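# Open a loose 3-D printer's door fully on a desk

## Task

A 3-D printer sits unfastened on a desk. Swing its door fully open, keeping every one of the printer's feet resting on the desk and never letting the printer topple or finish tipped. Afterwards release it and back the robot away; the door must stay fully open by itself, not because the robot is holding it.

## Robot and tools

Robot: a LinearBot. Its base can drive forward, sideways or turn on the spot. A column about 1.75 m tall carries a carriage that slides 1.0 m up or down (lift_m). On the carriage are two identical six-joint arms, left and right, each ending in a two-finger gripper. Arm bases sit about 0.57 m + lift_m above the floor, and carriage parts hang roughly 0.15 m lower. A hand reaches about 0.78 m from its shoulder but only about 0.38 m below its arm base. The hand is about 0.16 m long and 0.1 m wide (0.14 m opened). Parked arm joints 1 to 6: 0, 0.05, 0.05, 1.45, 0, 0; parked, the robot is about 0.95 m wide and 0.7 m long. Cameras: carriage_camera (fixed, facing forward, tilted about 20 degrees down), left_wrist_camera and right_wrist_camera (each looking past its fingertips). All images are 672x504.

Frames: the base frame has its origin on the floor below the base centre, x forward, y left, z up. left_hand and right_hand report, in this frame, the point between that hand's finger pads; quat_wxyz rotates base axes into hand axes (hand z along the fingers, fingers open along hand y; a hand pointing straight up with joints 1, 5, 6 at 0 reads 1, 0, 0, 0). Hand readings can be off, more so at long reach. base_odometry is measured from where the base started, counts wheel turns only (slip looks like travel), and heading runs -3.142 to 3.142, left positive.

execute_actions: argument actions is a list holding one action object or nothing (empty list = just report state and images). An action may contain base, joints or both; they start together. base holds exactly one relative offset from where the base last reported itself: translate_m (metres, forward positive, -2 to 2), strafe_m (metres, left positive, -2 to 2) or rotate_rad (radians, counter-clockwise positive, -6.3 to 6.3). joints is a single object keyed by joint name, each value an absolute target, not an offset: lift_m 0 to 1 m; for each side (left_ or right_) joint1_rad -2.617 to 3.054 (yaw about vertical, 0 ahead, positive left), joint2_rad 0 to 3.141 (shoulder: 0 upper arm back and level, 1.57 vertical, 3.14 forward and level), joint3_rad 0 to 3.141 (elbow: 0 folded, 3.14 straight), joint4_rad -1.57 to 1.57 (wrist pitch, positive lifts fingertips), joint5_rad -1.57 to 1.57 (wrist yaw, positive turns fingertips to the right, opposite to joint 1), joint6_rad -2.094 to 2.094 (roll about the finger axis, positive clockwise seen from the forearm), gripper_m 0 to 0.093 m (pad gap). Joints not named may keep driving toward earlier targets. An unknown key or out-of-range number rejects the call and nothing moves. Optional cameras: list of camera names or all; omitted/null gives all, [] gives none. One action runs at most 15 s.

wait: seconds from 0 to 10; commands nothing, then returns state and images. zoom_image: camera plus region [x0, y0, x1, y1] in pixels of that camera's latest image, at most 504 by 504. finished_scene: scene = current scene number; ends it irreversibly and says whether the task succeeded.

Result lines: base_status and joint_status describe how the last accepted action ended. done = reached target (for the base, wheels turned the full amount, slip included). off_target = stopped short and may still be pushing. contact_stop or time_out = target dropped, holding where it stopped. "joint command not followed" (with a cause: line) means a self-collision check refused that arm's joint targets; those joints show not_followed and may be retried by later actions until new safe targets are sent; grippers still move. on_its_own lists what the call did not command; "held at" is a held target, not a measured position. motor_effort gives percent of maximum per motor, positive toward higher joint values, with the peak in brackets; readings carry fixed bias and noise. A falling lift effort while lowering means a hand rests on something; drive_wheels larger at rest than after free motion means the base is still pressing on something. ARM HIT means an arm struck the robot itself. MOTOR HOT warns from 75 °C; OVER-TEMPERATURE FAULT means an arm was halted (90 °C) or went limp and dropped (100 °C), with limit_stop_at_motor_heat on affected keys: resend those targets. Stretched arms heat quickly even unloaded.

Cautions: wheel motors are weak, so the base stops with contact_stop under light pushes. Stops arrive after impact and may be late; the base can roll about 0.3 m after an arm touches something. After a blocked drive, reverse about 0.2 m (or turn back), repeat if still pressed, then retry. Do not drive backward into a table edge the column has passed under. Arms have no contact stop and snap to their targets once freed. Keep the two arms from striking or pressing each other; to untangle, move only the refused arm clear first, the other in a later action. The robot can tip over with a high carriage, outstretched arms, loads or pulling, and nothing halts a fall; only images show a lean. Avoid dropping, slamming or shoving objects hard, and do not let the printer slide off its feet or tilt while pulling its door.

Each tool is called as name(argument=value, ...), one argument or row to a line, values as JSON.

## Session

execute_actions(
  actions=[],
  cameras=["carriage_camera"],
)

Scene clock: 0.00 s.
base_odometry: x=+0.000 y=+0.000 heading=+0.000 (m, m, rad; odometry frame)
base_status: not commanded
joint_positions: lift_m=+0.297 left_joint1_rad=+0.026 left_joint2_rad=+0.050 left_joint3_rad=+0.053 left_joint4_rad=+1.396 left_joint5_rad=+0.032 left_joint6_rad=+0.021 left_gripper_m=+0.095 right_joint1_rad=-0.031 right_joint2_rad=+0.031 right_joint3_rad=+0.040 right_joint4_rad=+1.468 right_joint5_rad=+0.004 right_joint6_rad=-0.034 right_gripper_m=+0.094
joint_status: not commanded
motor_effort: lift_m=+17 drive_wheels=+2 (%)
left_hand: x=+0.3079 y=+0.3256 z=+1.2760 quat_wxyz=(+0.996, +0.016, +0.086, +0.022) (m; base frame)
right_hand: x=+0.2881 y=-0.3314 z=+1.2751 quat_wxyz=(+0.998, +0.002, +0.047, -0.032) (m; base frame)
pictures: carriage_camera
Images, in order (width x height): carriage_camera 672x504.

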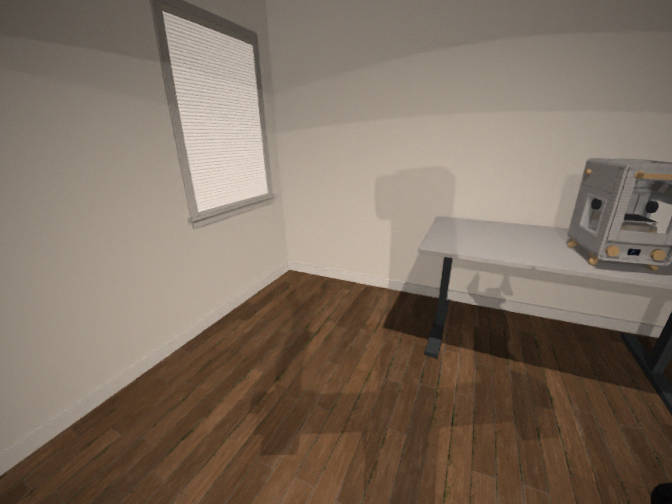

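execute_actions(
  actions=[
    {"base":{"rotate_rad":-0.42},"joints":{"lift_m":0.23,"right_joint1_rad":0.6,"right_joint2_rad":1.2,"right_joint3_rad":0.9,"right_joint4_rad":0.3,"right_joint5_rad":0.6,"right_joint6_rad":1.57,"right_gripper_m":0.06}},
  ],
  cameras=["carriage_camera"],
)

Scene clock: 4.07 s.
base_odometry: x=+0.000 y=+0.000 heading=-0.419 (m, m, rad; odometry frame)
base_status: done
joint_positions: lift_m=+0.230 left_joint1_rad=+0.026 left_joint2_rad=+0.050 left_joint3_rad=+0.053 left_joint4_rad=+1.397 left_joint5_rad=+0.032 left_joint6_rad=+0.021 left_gripper_m=+0.095 right_joint1_rad=+0.592 right_joint2_rad=+1.199 right_joint3_rad=+0.873 right_joint4_rad=+0.292 right_joint5_rad=+0.596 right_joint6_rad=+1.561 right_gripper_m=+0.060
joint_status: all done
motor_effort: lift_m=+16(16) drive_wheels=+16(35) (%)
left_hand: x=+0.3076 y=+0.3256 z=+1.2089 quat_wxyz=(+0.996, +0.016, +0.085, +0.022) (m; base frame)
right_hand: x=+0.6433 y=-0.1916 z=+1.1096 quat_wxyz=(+0.501, +0.501, +0.513, +0.485) (m; base frame)
pictures: carriage_camera
Images, in order (width x height): carriage_camera 672x504.

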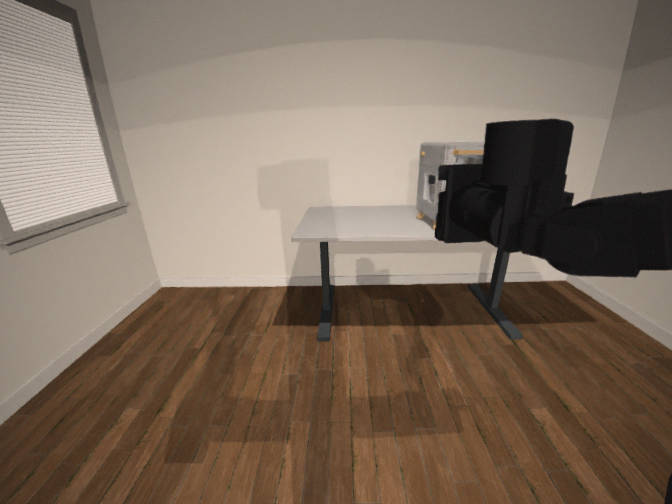

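execute_actions(
  actions=[
    {"base":{"strafe_m":-0.5},"joints":{"lift_m":0.3}},
  ],
  cameras=[],
)

execute_actions(
  actions=[
    {"base":{"translate_m":0.55}},
  ],
)

Scene clock: 9.30 s.
base_odometry: x=-0.204 y=-0.456 heading=-0.420 (m, m, rad; odometry frame)
base_status: done
joint_positions: lift_m=+0.300 left_joint1_rad=+0.026 left_joint2_rad=+0.050 left_joint3_rad=+0.053 left_joint4_rad=+1.396 left_joint5_rad=+0.031 left_joint6_rad=+0.021 left_gripper_m=+0.095 right_joint1_rad=+0.592 right_joint2_rad=+1.199 right_joint3_rad=+0.881 right_joint4_rad=+0.301 right_joint5_rad=+0.598 right_joint6_rad=+1.561 right_gripper_m=+0.060
joint_status: all done
motor_effort: lift_m=+17(22) drive_wheels=-16(46) (%)
left_hand: x=+0.3078 y=+0.3258 z=+1.2787 quat_wxyz=(+0.996, +0.015, +0.086, +0.022) (m; base frame)
right_hand: x=+0.6435 y=-0.1918 z=+1.1852 quat_wxyz=(+0.503, +0.500, +0.507, +0.490) (m; base frame)
pictures: none
No camera images: the call's "cameras" was empty. Leave "cameras" out to get every camera's image.

Scene clock: 12.67 s.
base_odometry: x=+0.297 y=-0.682 heading=-0.422 (m, m, rad; odometry frame)
base_status: done
joint_positions: lift_m=+0.300 left_joint1_rad=+0.026 left_joint2_rad=+0.050 left_joint3_rad=+0.053 left_joint4_rad=+1.396 left_joint5_rad=+0.031 left_joint6_rad=+0.021 left_gripper_m=+0.095 right_joint1_rad=+0.592 right_joint2_rad=+1.199 right_joint3_rad=+0.881 right_joint4_rad=+0.300 right_joint5_rad=+0.599 right_joint6_rad=+1.561 right_gripper_m=+0.060
joint_status: not commanded
motor_effort: lift_m=+18(17) drive_wheels=-14(37) (%)
left_hand: x=+0.3078 y=+0.3258 z=+1.2787 quat_wxyz=(+0.996, +0.015, +0.086, +0.022) (m; base frame)
right_hand: x=+0.6435 y=-0.1919 z=+1.1849 quat_wxyz=(+0.503, +0.501, +0.507, +0.489) (m; base frame)
pictures: carriage_camera, left_wrist_camera, right_wrist_camera
Images, in order (width x height): carriage_camera 672x504, left_wrist_camera 672x504, right_wrist_camera 672x504.

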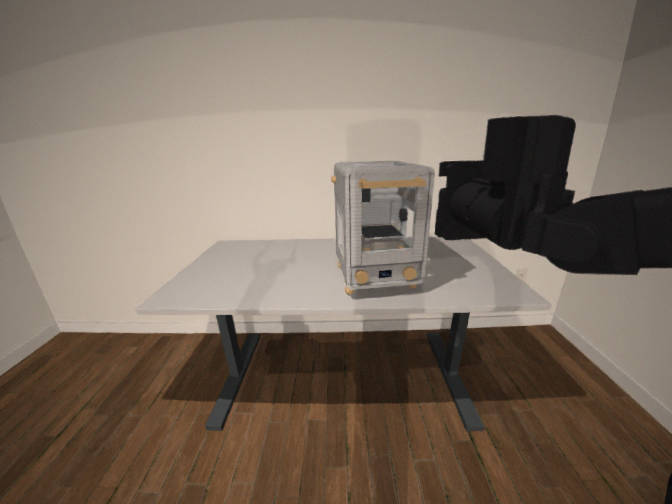

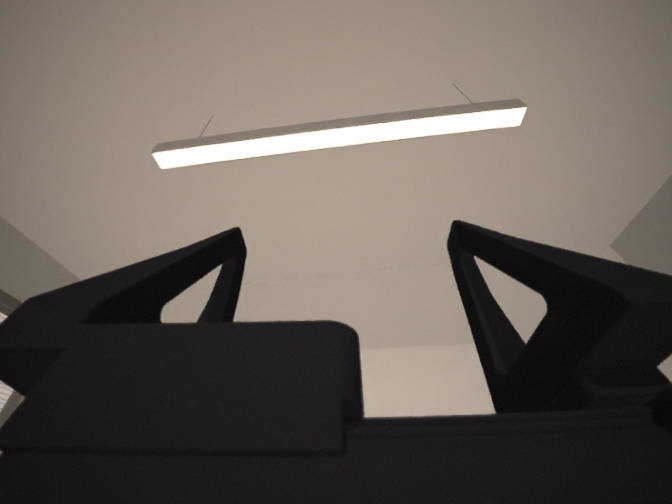

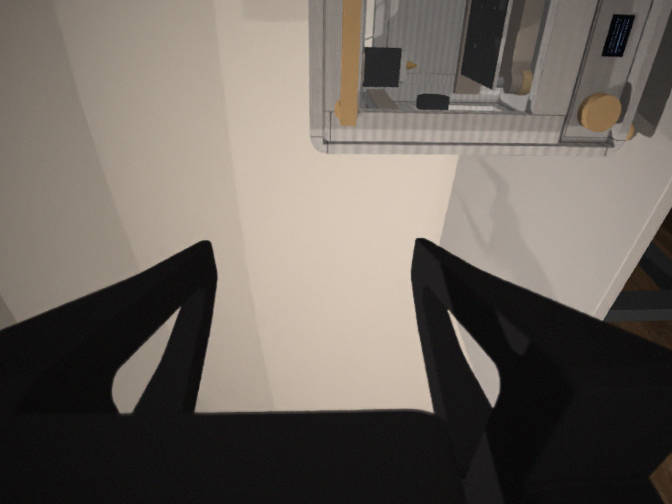

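execute_actions(
  actions=[
    {"base":{"rotate_rad":0.22},"joints":{"lift_m":0.28}},
  ],
  cameras=[],
)

execute_actions(
  actions=[
    {"base":{"strafe_m":-0.17}},
  ],
  cameras=[],
)

execute_actions(
  actions=[
    {"base":{"translate_m":0.1}},
  ],
  cameras=["carriage_camera","right_wrist_camera"],
)

Scene clock: 18.30 s.
base_odometry: x=+0.298 y=-0.682 heading=-0.203 (m, m, rad; odometry frame)
base_status: done
joint_positions: lift_m=+0.280 left_joint1_rad=+0.026 left_joint2_rad=+0.050 left_joint3_rad=+0.053 left_joint4_rad=+1.394 left_joint5_rad=+0.032 left_joint6_rad=+0.021 left_gripper_m=+0.095 right_joint1_rad=+0.592 right_joint2_rad=+1.199 right_joint3_rad=+0.881 right_joint4_rad=+0.294 right_joint5_rad=+0.600 right_joint6_rad=+1.562 right_gripper_m=+0.060
joint_status: all done
motor_effort: lift_m=+16(16) drive_wheels=+18(25) (%)
left_hand: x=+0.3083 y=+0.3256 z=+1.2588 quat_wxyz=(+0.996, +0.016, +0.087, +0.022) (m; base frame)
right_hand: x=+0.6434 y=-0.1921 z=+1.1641 quat_wxyz=(+0.503, +0.501, +0.508, +0.487) (m; base frame)
pictures: none
No camera images: the call's "cameras" was empty. Leave "cameras" out to get every camera's image.

Scene clock: 20.37 s.
base_odometry: x=+0.264 y=-0.849 heading=-0.201 (m, m, rad; odometry frame)
base_status: done
joint_positions: lift_m=+0.280 left_joint1_rad=+0.026 left_joint2_rad=+0.050 left_joint3_rad=+0.053 left_joint4_rad=+1.395 left_joint5_rad=+0.032 left_joint6_rad=+0.021 left_gripper_m=+0.095 right_joint1_rad=+0.592 right_joint2_rad=+1.199 right_joint3_rad=+0.881 right_joint4_rad=+0.296 right_joint5_rad=+0.600 right_joint6_rad=+1.562 right_gripper_m=+0.060
joint_status: not commanded
motor_effort: lift_m=+16(16) drive_wheels=-18(41) (%)
left_hand: x=+0.3082 y=+0.3256 z=+1.2588 quat_wxyz=(+0.996, +0.016, +0.087, +0.022) (m; base frame)
right_hand: x=+0.6434 y=-0.1921 z=+1.1645 quat_wxyz=(+0.503, +0.501, +0.508, +0.488) (m; base frame)
pictures: none
No camera images: the call's "cameras" was empty. Leave "cameras" out to get every camera's image.

Scene clock: 22.03 s.
base_odometry: x=+0.362 y=-0.869 heading=-0.202 (m, m, rad; odometry frame)
base_status: done
joint_positions: lift_m=+0.280 left_joint1_rad=+0.026 left_joint2_rad=+0.050 left_joint3_rad=+0.053 left_joint4_rad=+1.396 left_joint5_rad=+0.032 left_joint6_rad=+0.021 left_gripper_m=+0.095 right_joint1_rad=+0.594 right_joint2_rad=+1.199 right_joint3_rad=+0.881 right_joint4_rad=+0.297 right_joint5_rad=+0.600 right_joint6_rad=+1.562 right_gripper_m=+0.060
joint_status: not commanded
motor_effort: lift_m=+16(16) drive_wheels=-13(38) (%)
left_hand: x=+0.3078 y=+0.3256 z=+1.2589 quat_wxyz=(+0.996, +0.016, +0.086, +0.022) (m; base frame)
right_hand: x=+0.6432 y=-0.1914 z=+1.1647 quat_wxyz=(+0.502, +0.501, +0.508, +0.489) (m; base frame)
pictures: carriage_camera, right_wrist_camera
Images, in order (width x height): carriage_camera 672x504, right_wrist_camera 672x504.

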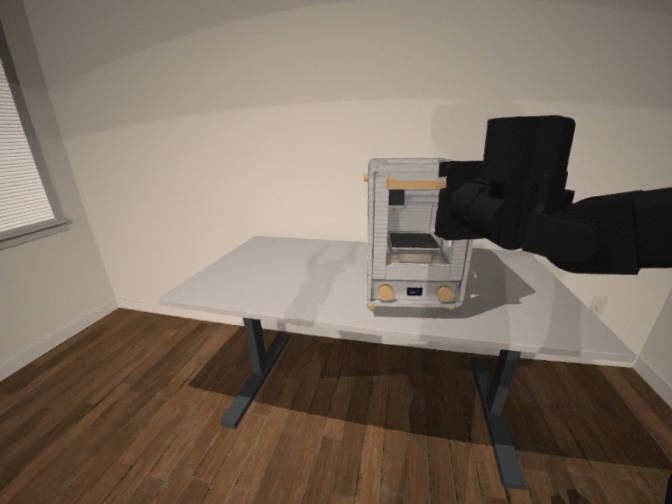

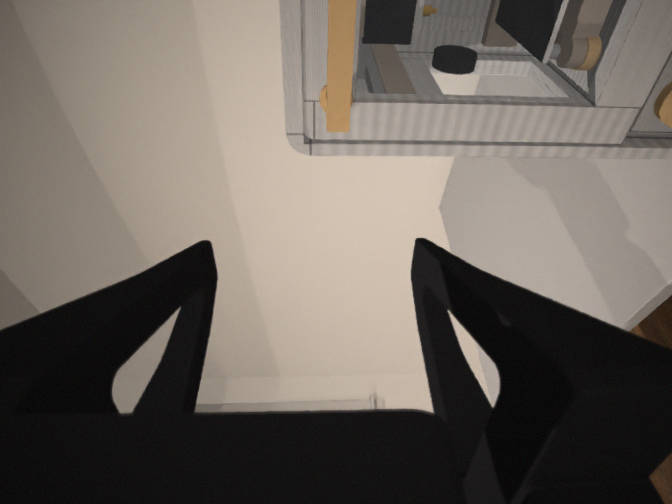

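execute_actions(
  actions=[
    {"base":{"translate_m":0.08},"joints":{"lift_m":0.268}},
  ],
  cameras=["carriage_camera","right_wrist_camera"],
)

Scene clock: 26.03 s.
base_odometry: x=+0.440 y=-0.886 heading=-0.204 (m, m, rad; odometry frame)
base_status: done
joint_positions: lift_m=+0.268 left_joint1_rad=+0.026 left_joint2_rad=+0.050 left_joint3_rad=+0.053 left_joint4_rad=+1.396 left_joint5_rad=+0.032 left_joint6_rad=+0.021 left_gripper_m=+0.095 right_joint1_rad=+0.594 right_joint2_rad=+1.199 right_joint3_rad=+0.881 right_joint4_rad=+0.295 right_joint5_rad=+0.600 right_joint6_rad=+1.562 right_gripper_m=+0.060
joint_status: all done
motor_effort: lift_m=+16(16) drive_wheels=-12(43) (%)
left_hand: x=+0.3079 y=+0.3256 z=+1.2468 quat_wxyz=(+0.996, +0.016, +0.086, +0.022) (m; base frame)
right_hand: x=+0.6432 y=-0.1914 z=+1.1523 quat_wxyz=(+0.502, +0.501, +0.509, +0.488) (m; base frame)
pictures: carriage_camera, right_wrist_camera
Images, in order (width x height): carriage_camera 672x504, right_wrist_camera 672x504.

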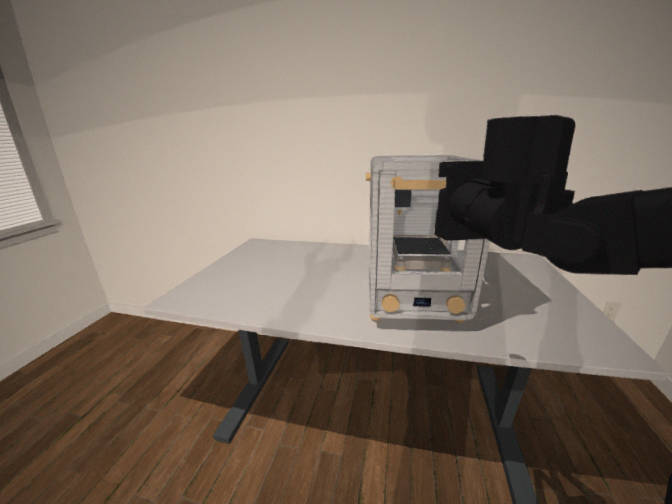

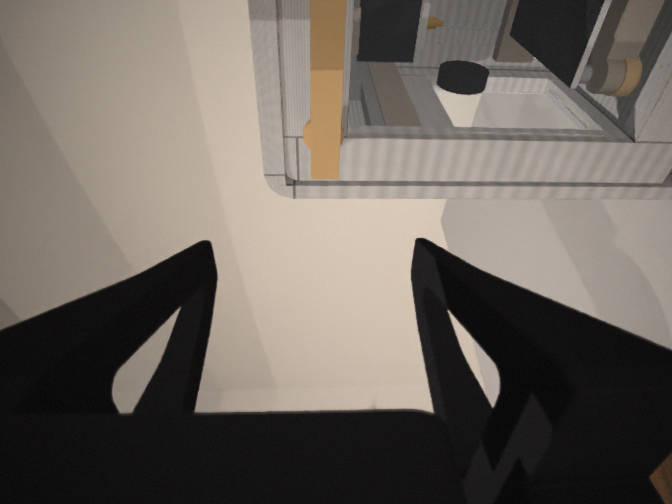

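execute_actions(
  actions=[
    {"base":{"strafe_m":-0.06}},
  ],
  cameras=[],
)

execute_actions(
  actions=[
    {"base":{"translate_m":0.07},"joints":{"lift_m":0.272}},
  ],
  cameras=["carriage_camera","right_wrist_camera"],
)

Scene clock: 30.10 s.
base_odometry: x=+0.428 y=-0.945 heading=-0.203 (m, m, rad; odometry frame)
base_status: done
joint_positions: lift_m=+0.268 left_joint1_rad=+0.026 left_joint2_rad=+0.050 left_joint3_rad=+0.053 left_joint4_rad=+1.395 left_joint5_rad=+0.032 left_joint6_rad=+0.021 left_gripper_m=+0.095 right_joint1_rad=+0.594 right_joint2_rad=+1.199 right_joint3_rad=+0.881 right_joint4_rad=+0.295 right_joint5_rad=+0.600 right_joint6_rad=+1.562 right_gripper_m=+0.060
joint_status: not commanded
motor_effort: lift_m=+16(16) drive_wheels=+1(35) (%)
left_hand: x=+0.3081 y=+0.3256 z=+1.2468 quat_wxyz=(+0.996, +0.016, +0.086, +0.022) (m; base frame)
right_hand: x=+0.6432 y=-0.1914 z=+1.1523 quat_wxyz=(+0.502, +0.501, +0.509, +0.488) (m; base frame)
pictures: none
No camera images: the call's "cameras" was empty. Leave "cameras" out to get every camera's image.

Scene clock: 31.57 s.
base_odometry: x=+0.497 y=-0.959 heading=-0.204 (m, m, rad; odometry frame)
base_status: done
joint_positions: lift_m=+0.272 left_joint1_rad=+0.026 left_joint2_rad=+0.050 left_joint3_rad=+0.053 left_joint4_rad=+1.396 left_joint5_rad=+0.032 left_joint6_rad=+0.021 left_gripper_m=+0.095 right_joint1_rad=+0.594 right_joint2_rad=+1.199 right_joint3_rad=+0.881 right_joint4_rad=+0.298 right_joint5_rad=+0.600 right_joint6_rad=+1.562 right_gripper_m=+0.060
joint_status: all done
motor_effort: lift_m=+18(21) drive_wheels=-13(39) (%)
left_hand: x=+0.3080 y=+0.3256 z=+1.2506 quat_wxyz=(+0.996, +0.016, +0.086, +0.022) (m; base frame)
right_hand: x=+0.6432 y=-0.1914 z=+1.1566 quat_wxyz=(+0.502, +0.500, +0.508, +0.489) (m; base frame)
pictures: carriage_camera, right_wrist_camera
Images, in order (width x height): carriage_camera 672x504, right_wrist_camera 672x504.

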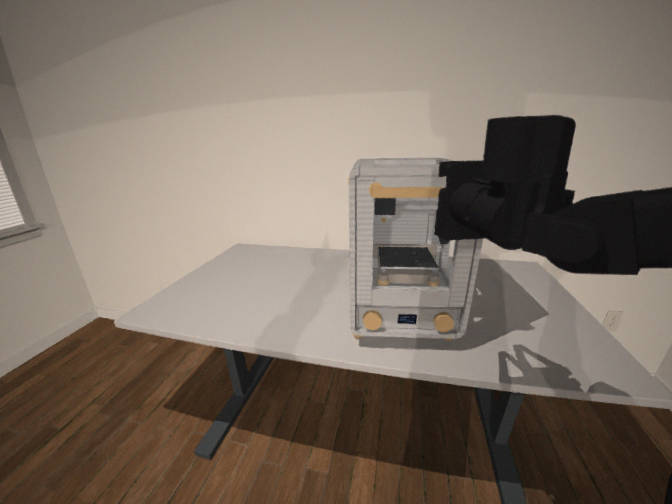

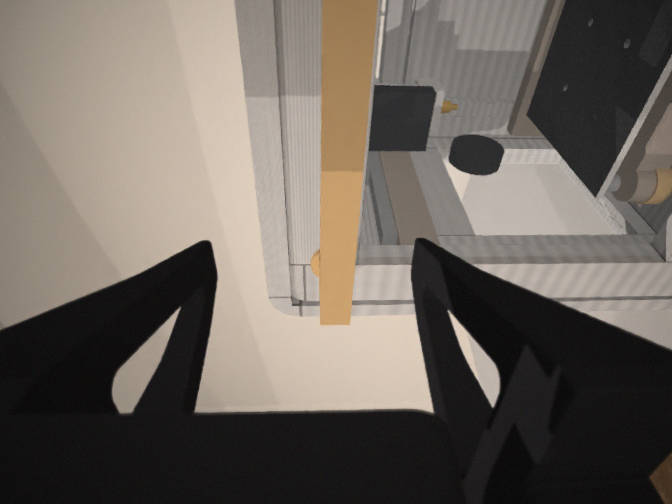

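execute_actions(
  actions=[
    {"base":{"translate_m":0.062},"joints":{"lift_m":0.263}},
  ],
  cameras=["right_wrist_camera"],
)

execute_actions(
  actions=[
    {"joints":{"right_gripper_m":0}},
  ],
  cameras=["right_wrist_camera"],
)

Scene clock: 34.90 s.
base_odometry: x=+0.558 y=-0.973 heading=-0.205 (m, m, rad; odometry frame)
base_status: done
joint_positions: lift_m=+0.263 left_joint1_rad=+0.026 left_joint2_rad=+0.050 left_joint3_rad=+0.053 left_joint4_rad=+1.396 left_joint5_rad=+0.032 left_joint6_rad=+0.021 left_gripper_m=+0.095 right_joint1_rad=+0.594 right_joint2_rad=+1.199 right_joint3_rad=+0.881 right_joint4_rad=+0.295 right_joint5_rad=+0.600 right_joint6_rad=+1.562 right_gripper_m=+0.060
joint_status: all done
motor_effort: lift_m=+16(16) drive_wheels=-12(43) (%)
left_hand: x=+0.3079 y=+0.3256 z=+1.2418 quat_wxyz=(+0.996, +0.016, +0.086, +0.022) (m; base frame)
right_hand: x=+0.6432 y=-0.1914 z=+1.1472 quat_wxyz=(+0.502, +0.501, +0.509, +0.488) (m; base frame)
pictures: right_wrist_camera
Images, in order (width x height): right_wrist_camera 672x504.

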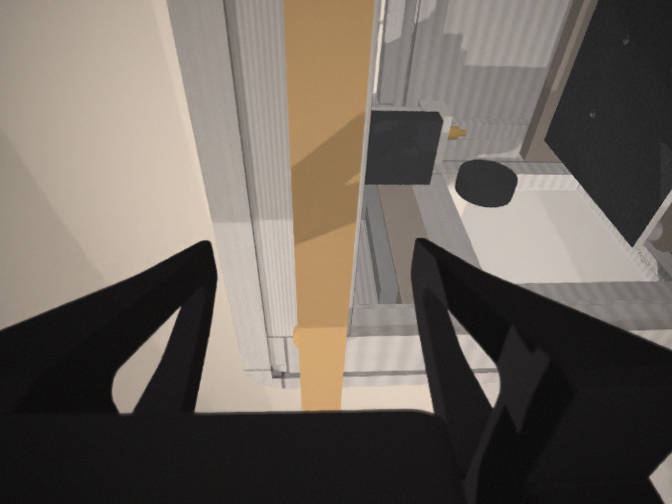

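Scene clock: 35.53 s.
base_odometry: x=+0.558 y=-0.973 heading=-0.205 (m, m, rad; odometry frame)
base_status: not commanded
joint_positions: lift_m=+0.263 left_joint1_rad=+0.026 left_joint2_rad=+0.050 left_joint3_rad=+0.053 left_joint4_rad=+1.396 left_joint5_rad=+0.032 left_joint6_rad=+0.021 left_gripper_m=+0.095 right_joint1_rad=+0.595 right_joint2_rad=+1.199 right_joint3_rad=+0.884 right_joint4_rad=+0.299 right_joint5_rad=+0.600 right_joint6_rad=+1.562 right_gripper_m=+0.000
joint_status: all done
motor_effort: lift_m=+16(16) drive_wheels=-10(12) (%)
left_hand: x=+0.3079 y=+0.3256 z=+1.2418 quat_wxyz=(+0.996, +0.016, +0.086, +0.022) (m; base frame)
right_hand: x=+0.6431 y=-0.1909 z=+1.1496 quat_wxyz=(+0.502, +0.500, +0.506, +0.491) (m; base frame)
pictures: right_wrist_camera
Images, in order (width x height): right_wrist_camera 672x504.

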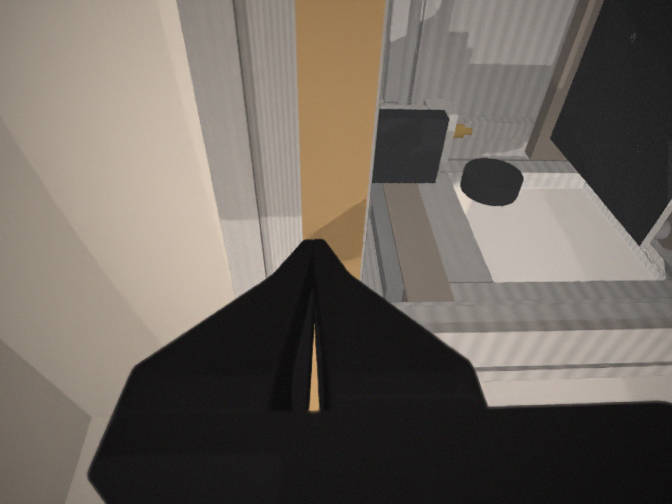

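execute_actions(
  actions=[
    {"joints":{"right_gripper_m":0.06,"lift_m":0.259}},
  ],
  cameras=[],
)

execute_actions(
  actions=[
    {"base":{"translate_m":0.03}},
  ],
  cameras=["right_wrist_camera"],
)

execute_actions(
  actions=[
    {"joints":{"right_gripper_m":0}},
  ],
  cameras=["right_wrist_camera"],
)

execute_actions(
  actions=[
    {"base":{"translate_m":-0.03}},
  ],
)

Scene clock: 39.47 s.
base_odometry: x=+0.558 y=-0.972 heading=-0.205 (m, m, rad; odometry frame)
base_status: not commanded
joint_positions: lift_m=+0.259 left_joint1_rad=+0.026 left_joint2_rad=+0.050 left_joint3_rad=+0.053 left_joint4_rad=+1.396 left_joint5_rad=+0.032 left_joint6_rad=+0.021 left_gripper_m=+0.095 right_joint1_rad=+0.595 right_joint2_rad=+1.199 right_joint3_rad=+0.884 right_joint4_rad=+0.298 right_joint5_rad=+0.599 right_joint6_rad=+1.562 right_gripper_m=+0.060
joint_status: all done
motor_effort: lift_m=+16(17) drive_wheels=-9(6) (%)
left_hand: x=+0.3079 y=+0.3256 z=+1.2379 quat_wxyz=(+0.996, +0.016, +0.086, +0.022) (m; base frame)
right_hand: x=+0.6430 y=-0.1907 z=+1.1453 quat_wxyz=(+0.502, +0.500, +0.507, +0.491) (m; base frame)
pictures: none
No camera images: the call's "cameras" was empty. Leave "cameras" out to get every camera's image.

Scene clock: 40.43 s.
base_odometry: x=+0.587 y=-0.979 heading=-0.206 (m, m, rad; odometry frame)
base_status: done
joint_positions: lift_m=+0.259 left_joint1_rad=+0.026 left_joint2_rad=+0.050 left_joint3_rad=+0.053 left_joint4_rad=+1.396 left_joint5_rad=+0.032 left_joint6_rad=+0.021 left_gripper_m=+0.095 right_joint1_rad=+0.595 right_joint2_rad=+1.199 right_joint3_rad=+0.884 right_joint4_rad=+0.298 right_joint5_rad=+0.600 right_joint6_rad=+1.562 right_gripper_m=+0.060
joint_status: not commanded
motor_effort: lift_m=+16(16) drive_wheels=-12(37) (%)
left_hand: x=+0.3079 y=+0.3256 z=+1.2379 quat_wxyz=(+0.996, +0.016, +0.086, +0.022) (m; base frame)
right_hand: x=+0.6430 y=-0.1908 z=+1.1453 quat_wxyz=(+0.502, +0.500, +0.507, +0.491) (m; base frame)
pictures: right_wrist_camera
Images, in order (width x height): right_wrist_camera 672x504.

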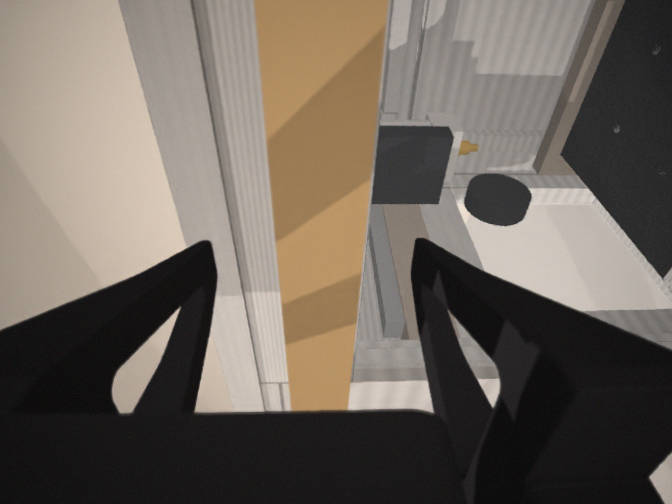

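Scene clock: 41.07 s.
base_odometry: x=+0.587 y=-0.979 heading=-0.206 (m, m, rad; odometry frame)
base_status: not commanded
joint_positions: lift_m=+0.259 left_joint1_rad=+0.026 left_joint2_rad=+0.050 left_joint3_rad=+0.053 left_joint4_rad=+1.396 left_joint5_rad=+0.032 left_joint6_rad=+0.021 left_gripper_m=+0.095 right_joint1_rad=+0.595 right_joint2_rad=+1.199 right_joint3_rad=+0.884 right_joint4_rad=+0.292 right_joint5_rad=+0.600 right_joint6_rad=+1.573 right_gripper_m=+0.017
joint_status: right_gripper_m off_target (ended at +0.017, target +0.000)
motor_effort: lift_m=+16(16) drive_wheels=-10(11) (%)
left_hand: x=+0.3079 y=+0.3256 z=+1.2379 quat_wxyz=(+0.996, +0.016, +0.086, +0.022) (m; base frame)
right_hand: x=+0.6430 y=-0.1909 z=+1.1440 quat_wxyz=(+0.499, +0.503, +0.506, +0.491) (m; base frame)
pictures: right_wrist_camera
Images, in order (width x height): right_wrist_camera 672x504.

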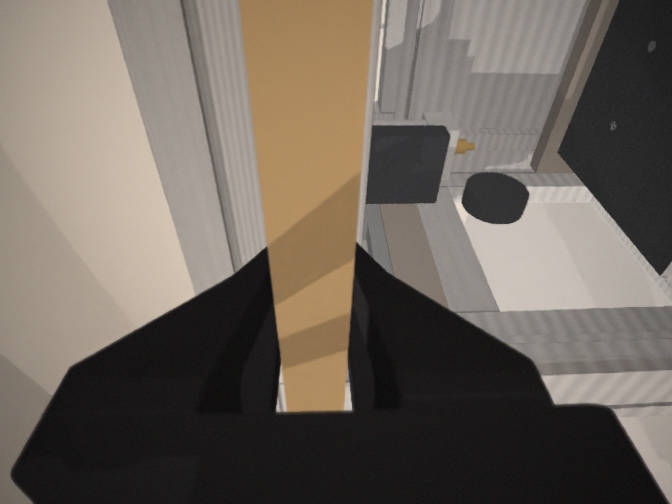

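Scene clock: 42.03 s.
base_odometry: x=+0.558 y=-0.973 heading=-0.206 (m, m, rad; odometry frame)
base_status: done
joint_positions: lift_m=+0.259 left_joint1_rad=+0.026 left_joint2_rad=+0.050 left_joint3_rad=+0.053 left_joint4_rad=+1.395 left_joint5_rad=+0.032 left_joint6_rad=+0.021 left_gripper_m=+0.095 right_joint1_rad=+0.589 right_joint2_rad=+1.211 right_joint3_rad=+0.884 right_joint4_rad=+0.293 right_joint5_rad=+0.581 right_joint6_rad=+1.580 right_gripper_m=+0.017
joint_status: not commanded
motor_effort: lift_m=+16(16) drive_wheels=-5(45) (%)
left_hand: x=+0.3081 y=+0.3256 z=+1.2378 quat_wxyz=(+0.996, +0.016, +0.086, +0.022) (m; base frame)
right_hand: x=+0.6460 y=-0.1883 z=+1.1397 quat_wxyz=(+0.493, +0.503, +0.511, +0.493) (m; base frame)
pictures: carriage_camera, left_wrist_camera, right_wrist_camera
Images, in order (width x height): carriage_camera 672x504, left_wrist_camera 672x504, right_wrist_camera 672x504.

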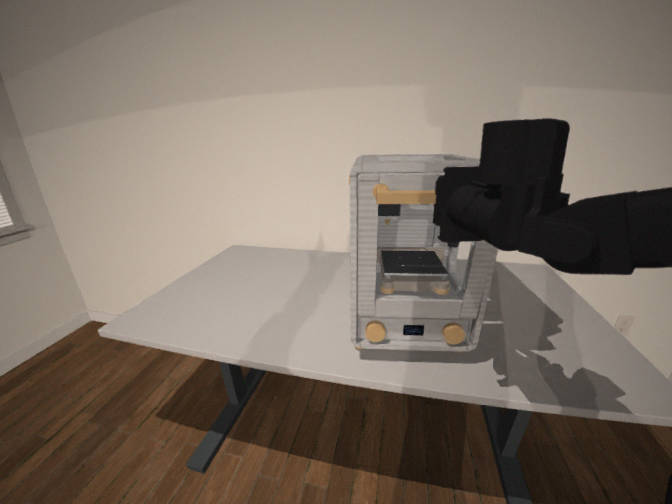

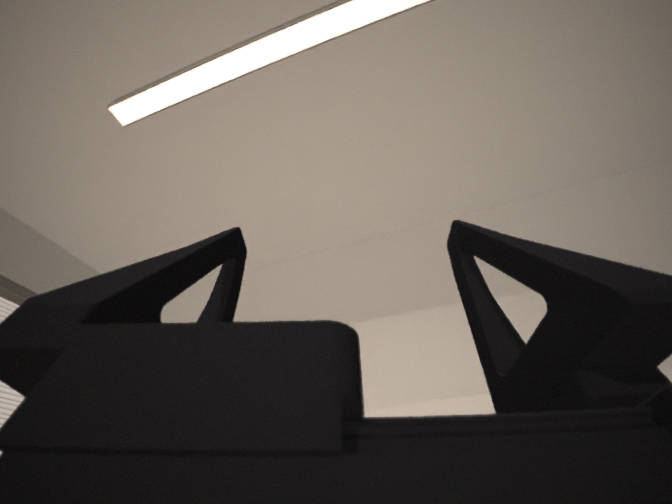

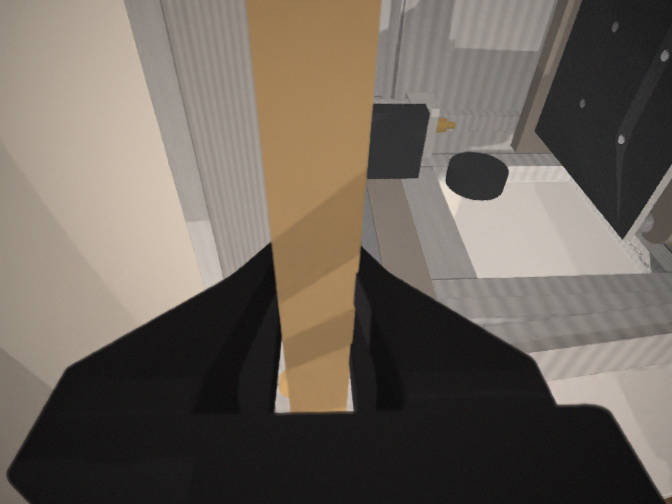

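Repeat the earlier path (lift offset +0.035).

execute_actions(
  actions=[
    {"base":{"translate_m":-0.05},"joints":{"lift_m":0.245}},
  ],
  cameras=[],
)

execute_actions(
  actions=[
    {"base":{"translate_m":-0.035},"joints":{"lift_m":0.155,"right_joint4_rad":0.65}},
  ],
  cameras=["carriage_camera","right_wrist_camera"],
)

execute_actions(
  actions=[
    {"base":{"translate_m":-0.045},"joints":{"lift_m":0.11,"right_joint4_rad":0.6}},
  ],
  cameras=["carriage_camera","right_wrist_camera"],
)

Scene clock: 46.50 s.
base_odometry: x=+0.509 y=-0.962 heading=-0.205 (m, m, rad; odometry frame)
base_status: done
joint_positions: lift_m=+0.245 left_joint1_rad=+0.026 left_joint2_rad=+0.050 left_joint3_rad=+0.053 left_joint4_rad=+1.395 left_joint5_rad=+0.032 left_joint6_rad=+0.021 left_gripper_m=+0.095 right_joint1_rad=+0.589 right_joint2_rad=+1.215 right_joint3_rad=+0.884 right_joint4_rad=+0.288 right_joint5_rad=+0.563 right_joint6_rad=+1.582 right_gripper_m=+0.019
joint_status: all done
motor_effort: lift_m=+15(16) drive_wheels=+11(41) (%)
left_hand: x=+0.3081 y=+0.3256 z=+1.2239 quat_wxyz=(+0.996, +0.016, +0.086, +0.022) (m; base frame)
right_hand: x=+0.6468 y=-0.1847 z=+1.1228 quat_wxyz=(+0.487, +0.499, +0.519, +0.494) (m; base frame)
pictures: none
No camera images: the call's "cameras" was empty. Leave "cameras" out to get every camera's image.

Scene clock: 47.53 s.
base_odometry: x=+0.475 y=-0.955 heading=-0.205 (m, m, rad; odometry frame)
base_status: done
joint_positions: lift_m=+0.155 left_joint1_rad=+0.026 left_joint2_rad=+0.050 left_joint3_rad=+0.053 left_joint4_rad=+1.396 left_joint5_rad=+0.032 left_joint6_rad=+0.021 left_gripper_m=+0.095 right_joint1_rad=+0.602 right_joint2_rad=+1.207 right_joint3_rad=+0.884 right_joint4_rad=+0.581 right_joint5_rad=+0.543 right_joint6_rad=+1.455 right_gripper_m=+0.019
joint_status: right_joint4_rad off_target (ended at +0.581, target +0.650); the others done
motor_effort: lift_m=+16(16) drive_wheels=-16(37) (%)
left_hand: x=+0.3080 y=+0.3256 z=+1.1339 quat_wxyz=(+0.996, +0.016, +0.086, +0.022) (m; base frame)
right_hand: x=+0.6375 y=-0.1817 z=+1.1000 quat_wxyz=(+0.534, +0.437, +0.447, +0.569) (m; base frame)
pictures: carriage_camera, right_wrist_camera
Images, in order (width x height): carriage_camera 672x504, right_wrist_camera 672x504.

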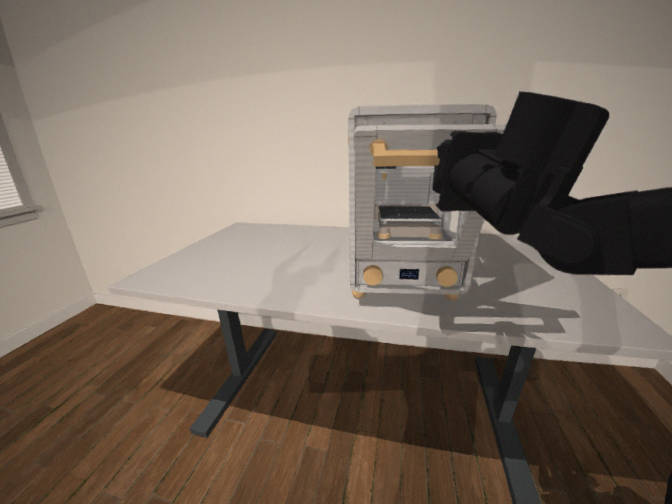

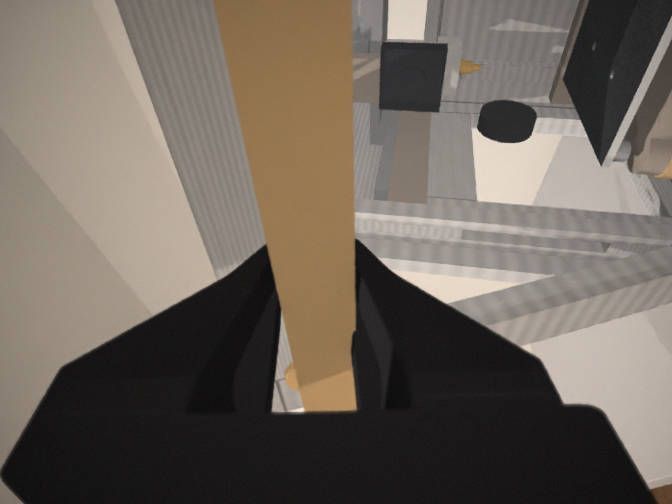

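Scene clock: 48.77 s.
base_odometry: x=+0.431 y=-0.947 heading=-0.205 (m, m, rad; odometry frame)
base_status: done
joint_positions: lift_m=+0.110 left_joint1_rad=+0.026 left_joint2_rad=+0.050 left_joint3_rad=+0.053 left_joint4_rad=+1.395 left_joint5_rad=+0.032 left_joint6_rad=+0.021 left_gripper_m=+0.095 right_joint1_rad=+0.608 right_joint2_rad=+1.205 right_joint3_rad=+0.900 right_joint4_rad=+0.573 right_joint5_rad=+0.540 right_joint6_rad=+1.445 right_gripper_m=+0.021
joint_status: all done
motor_effort: lift_m=+16(16) drive_wheels=-7(25) (%)
left_hand: x=+0.3082 y=+0.3255 z=+1.0888 quat_wxyz=(+0.996, +0.016, +0.087, +0.022) (m; base frame)
right_hand: x=+0.6359 y=-0.1792 z=+1.0615 quat_wxyz=(+0.535, +0.431, +0.448, +0.572) (m; base frame)
pictures: carriage_camera, right_wrist_camera
Images, in order (width x height): carriage_camera 672x504, right_wrist_camera 672x504.

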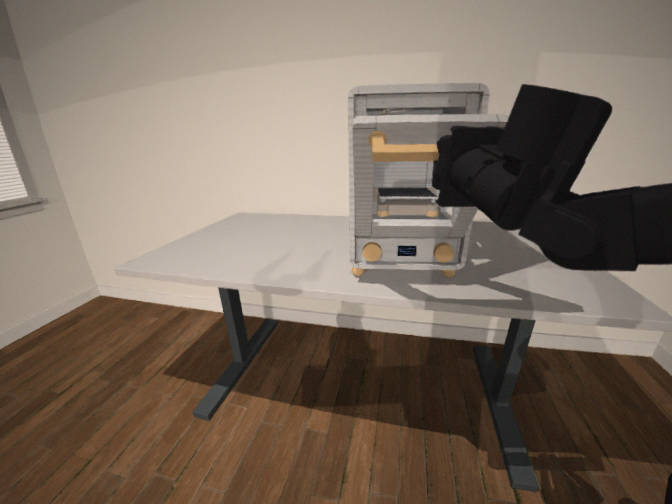

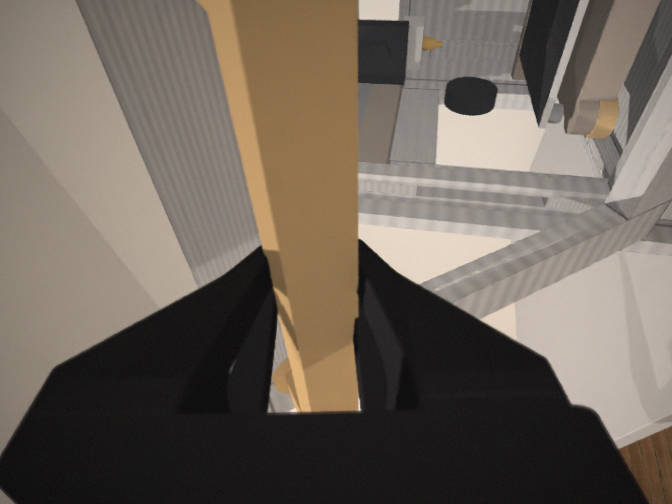

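execute_actions(
  actions=[
    {"base":{"translate_m":-0.03},"joints":{"lift_m":0.055,"right_gripper_m":0.028,"right_joint4_rad":0.55}},
  ],
  cameras=["carriage_camera","right_wrist_camera"],
)

execute_actions(
  actions=[
    {"base":{"translate_m":-0.018},"joints":{"lift_m":0.03,"right_gripper_m":0.045,"right_joint4_rad":0.36}},
  ],
  cameras=["carriage_camera","right_wrist_camera"],
)

Scene clock: 52.03 s.
base_odometry: x=+0.401 y=-0.941 heading=-0.205 (m, m, rad; odometry frame)
base_status: done
joint_positions: lift_m=+0.055 left_joint1_rad=+0.026 left_joint2_rad=+0.050 left_joint3_rad=+0.053 left_joint4_rad=+1.395 left_joint5_rad=+0.032 left_joint6_rad=+0.021 left_gripper_m=+0.095 right_joint1_rad=+0.616 right_joint2_rad=+1.192 right_joint3_rad=+0.900 right_joint4_rad=+0.515 right_joint5_rad=+0.566 right_joint6_rad=+1.550 right_gripper_m=+0.028
joint_status: all done
motor_effort: lift_m=+16(17) drive_wheels=-9(32) (%)
left_hand: x=+0.3081 y=+0.3255 z=+1.0338 quat_wxyz=(+0.996, +0.016, +0.086, +0.022) (m; base frame)
right_hand: x=+0.6345 y=-0.1810 z=+0.9984 quat_wxyz=(+0.505, +0.465, +0.437, +0.581) (m; base frame)
pictures: carriage_camera, right_wrist_camera
Images, in order (width x height): carriage_camera 672x504, right_wrist_camera 672x504.

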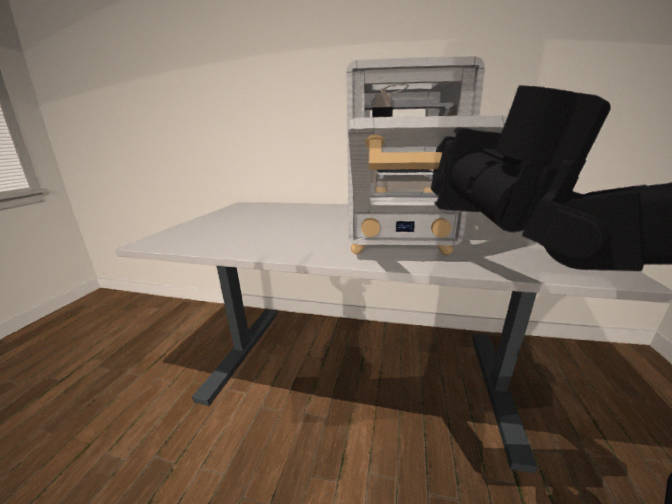

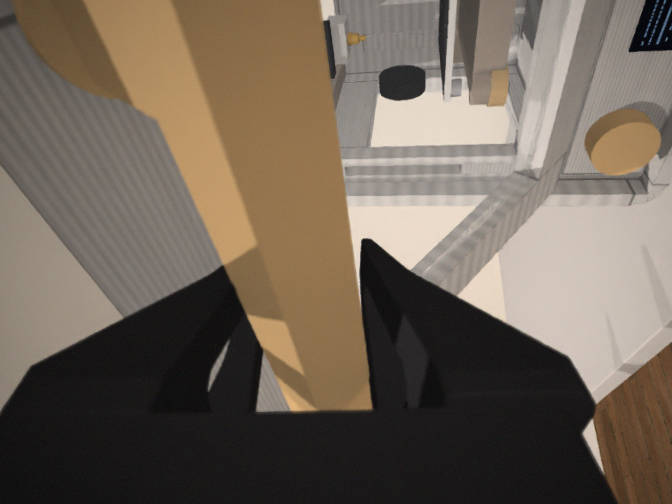

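Scene clock: 52.93 s.
base_odometry: x=+0.383 y=-0.938 heading=-0.206 (m, m, rad; odometry frame)
base_status: done
joint_positions: lift_m=+0.030 left_joint1_rad=+0.026 left_joint2_rad=+0.050 left_joint3_rad=+0.053 left_joint4_rad=+1.396 left_joint5_rad=+0.032 left_joint6_rad=+0.021 left_gripper_m=+0.095 right_joint1_rad=+0.613 right_joint2_rad=+1.208 right_joint3_rad=+0.887 right_joint4_rad=+0.290 right_joint5_rad=+0.593 right_joint6_rad=+1.569 right_gripper_m=+0.045
joint_status: right_joint4_rad off_target (ended at +0.291, target +0.360); the others done
motor_effort: lift_m=+16(16) drive_wheels=-10(31) (%)
left_hand: x=+0.3080 y=+0.3255 z=+1.0088 quat_wxyz=(+0.996, +0.016, +0.086, +0.022) (m; base frame)
right_hand: x=+0.6421 y=-0.1818 z=+0.9125 quat_wxyz=(+0.493, +0.497, +0.516, +0.494) (m; base frame)
pictures: carriage_camera, right_wrist_camera
Images, in order (width x height): carriage_camera 672x504, right_wrist_camera 672x504.

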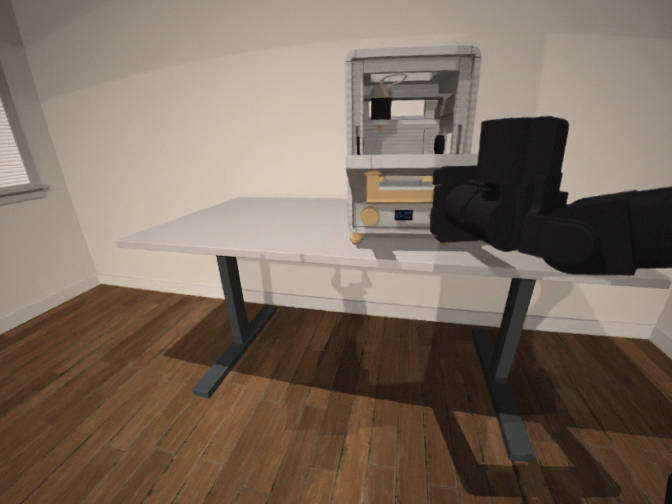

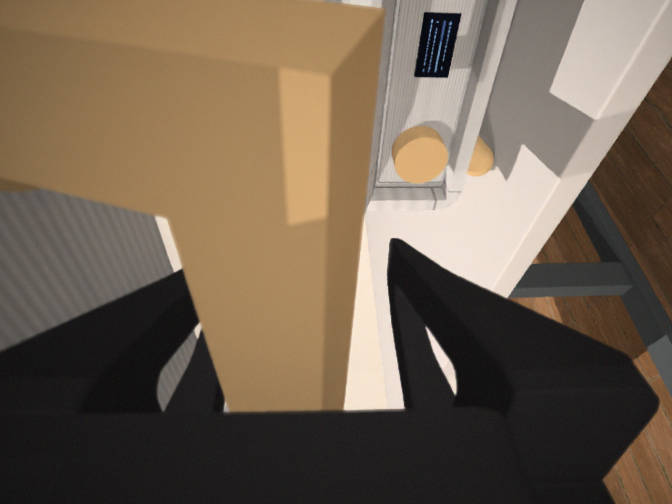

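execute_actions(
  actions=[
    {"base":{"translate_m":-0.06},"joints":{"lift_m":0.035,"right_gripper_m":0.06}},
  ],
  cameras=["right_wrist_camera"],
)

execute_actions(
  actions=[
    {"base":{"translate_m":-0.4}},
  ],
  cameras=["carriage_camera"],
)

zoom_image(
  camera="carriage_camera",
  region=[300,70,460,250],
)

Scene clock: 57.80 s.
base_odometry: x=+0.324 y=-0.926 heading=-0.206 (m, m, rad; odometry frame)
base_status: done
joint_positions: lift_m=+0.035 left_joint1_rad=+0.026 left_joint2_rad=+0.050 left_joint3_rad=+0.053 left_joint4_rad=+1.395 left_joint5_rad=+0.032 left_joint6_rad=+0.021 left_gripper_m=+0.095 right_joint1_rad=+0.612 right_joint2_rad=+1.211 right_joint3_rad=+0.887 right_joint4_rad=+0.262 right_joint5_rad=+0.595 right_joint6_rad=+1.571 right_gripper_m=+0.060
joint_status: all done
motor_effort: lift_m=+19(22) drive_wheels=-7(39) (%)
left_hand: x=+0.3081 y=+0.3255 z=+1.0135 quat_wxyz=(+0.996, +0.016, +0.086, +0.022) (m; base frame)
right_hand: x=+0.6427 y=-0.1824 z=+0.9098 quat_wxyz=(+0.492, +0.500, +0.526, +0.482) (m; base frame)
pictures: right_wrist_camera
Images, in order (width x height): right_wrist_camera 672x504.

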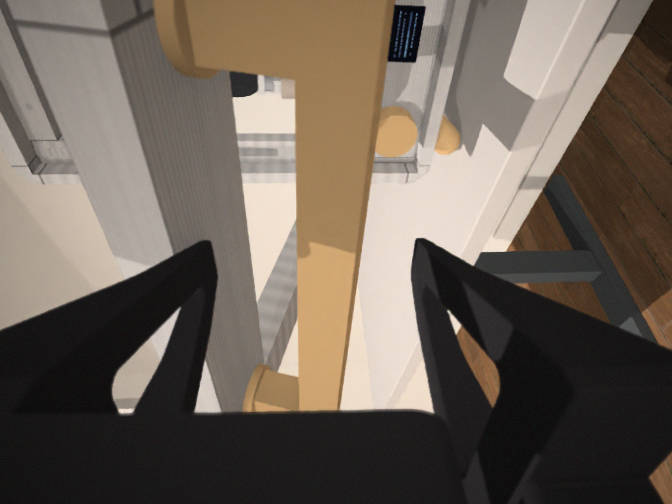

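Scene clock: 60.73 s.
base_odometry: x=-0.067 y=-0.844 heading=-0.206 (m, m, rad; odometry frame)
base_status: done
joint_positions: lift_m=+0.035 left_joint1_rad=+0.026 left_joint2_rad=+0.050 left_joint3_rad=+0.053 left_joint4_rad=+1.396 left_joint5_rad=+0.032 left_joint6_rad=+0.021 left_gripper_m=+0.095 right_joint1_rad=+0.612 right_joint2_rad=+1.211 right_joint3_rad=+0.887 right_joint4_rad=+0.349 right_joint5_rad=+0.595 right_joint6_rad=+1.571 right_gripper_m=+0.060
joint_status: not commanded
on_its_own: right_joint4_rad moved +0.087 to your old target +0.360
motor_effort: lift_m=+19(19) drive_wheels=-5(34) (%)
left_hand: x=+0.3080 y=+0.3255 z=+1.0135 quat_wxyz=(+0.996, +0.016, +0.086, +0.022) (m; base frame)
right_hand: x=+0.6430 y=-0.1822 z=+0.9286 quat_wxyz=(+0.497, +0.494, +0.495, +0.513) (m; base frame)
pictures: carriage_camera
Images, in order (width x height): carriage_camera 672x504.

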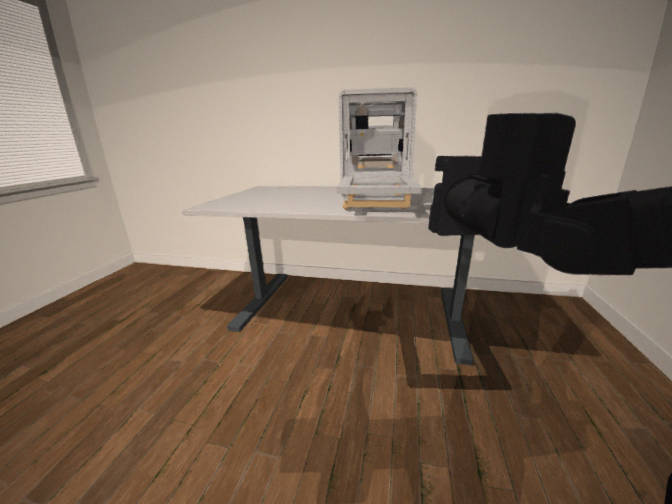

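Region (300, 70, 460, 250) of carriage_camera's 672x504 image, scaled by 2.800, with more detail than that image has.

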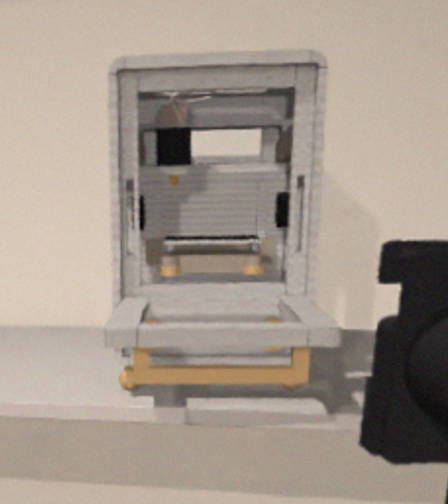

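finished_scene(
  scene=2,
)

The scene is finished: the task was done.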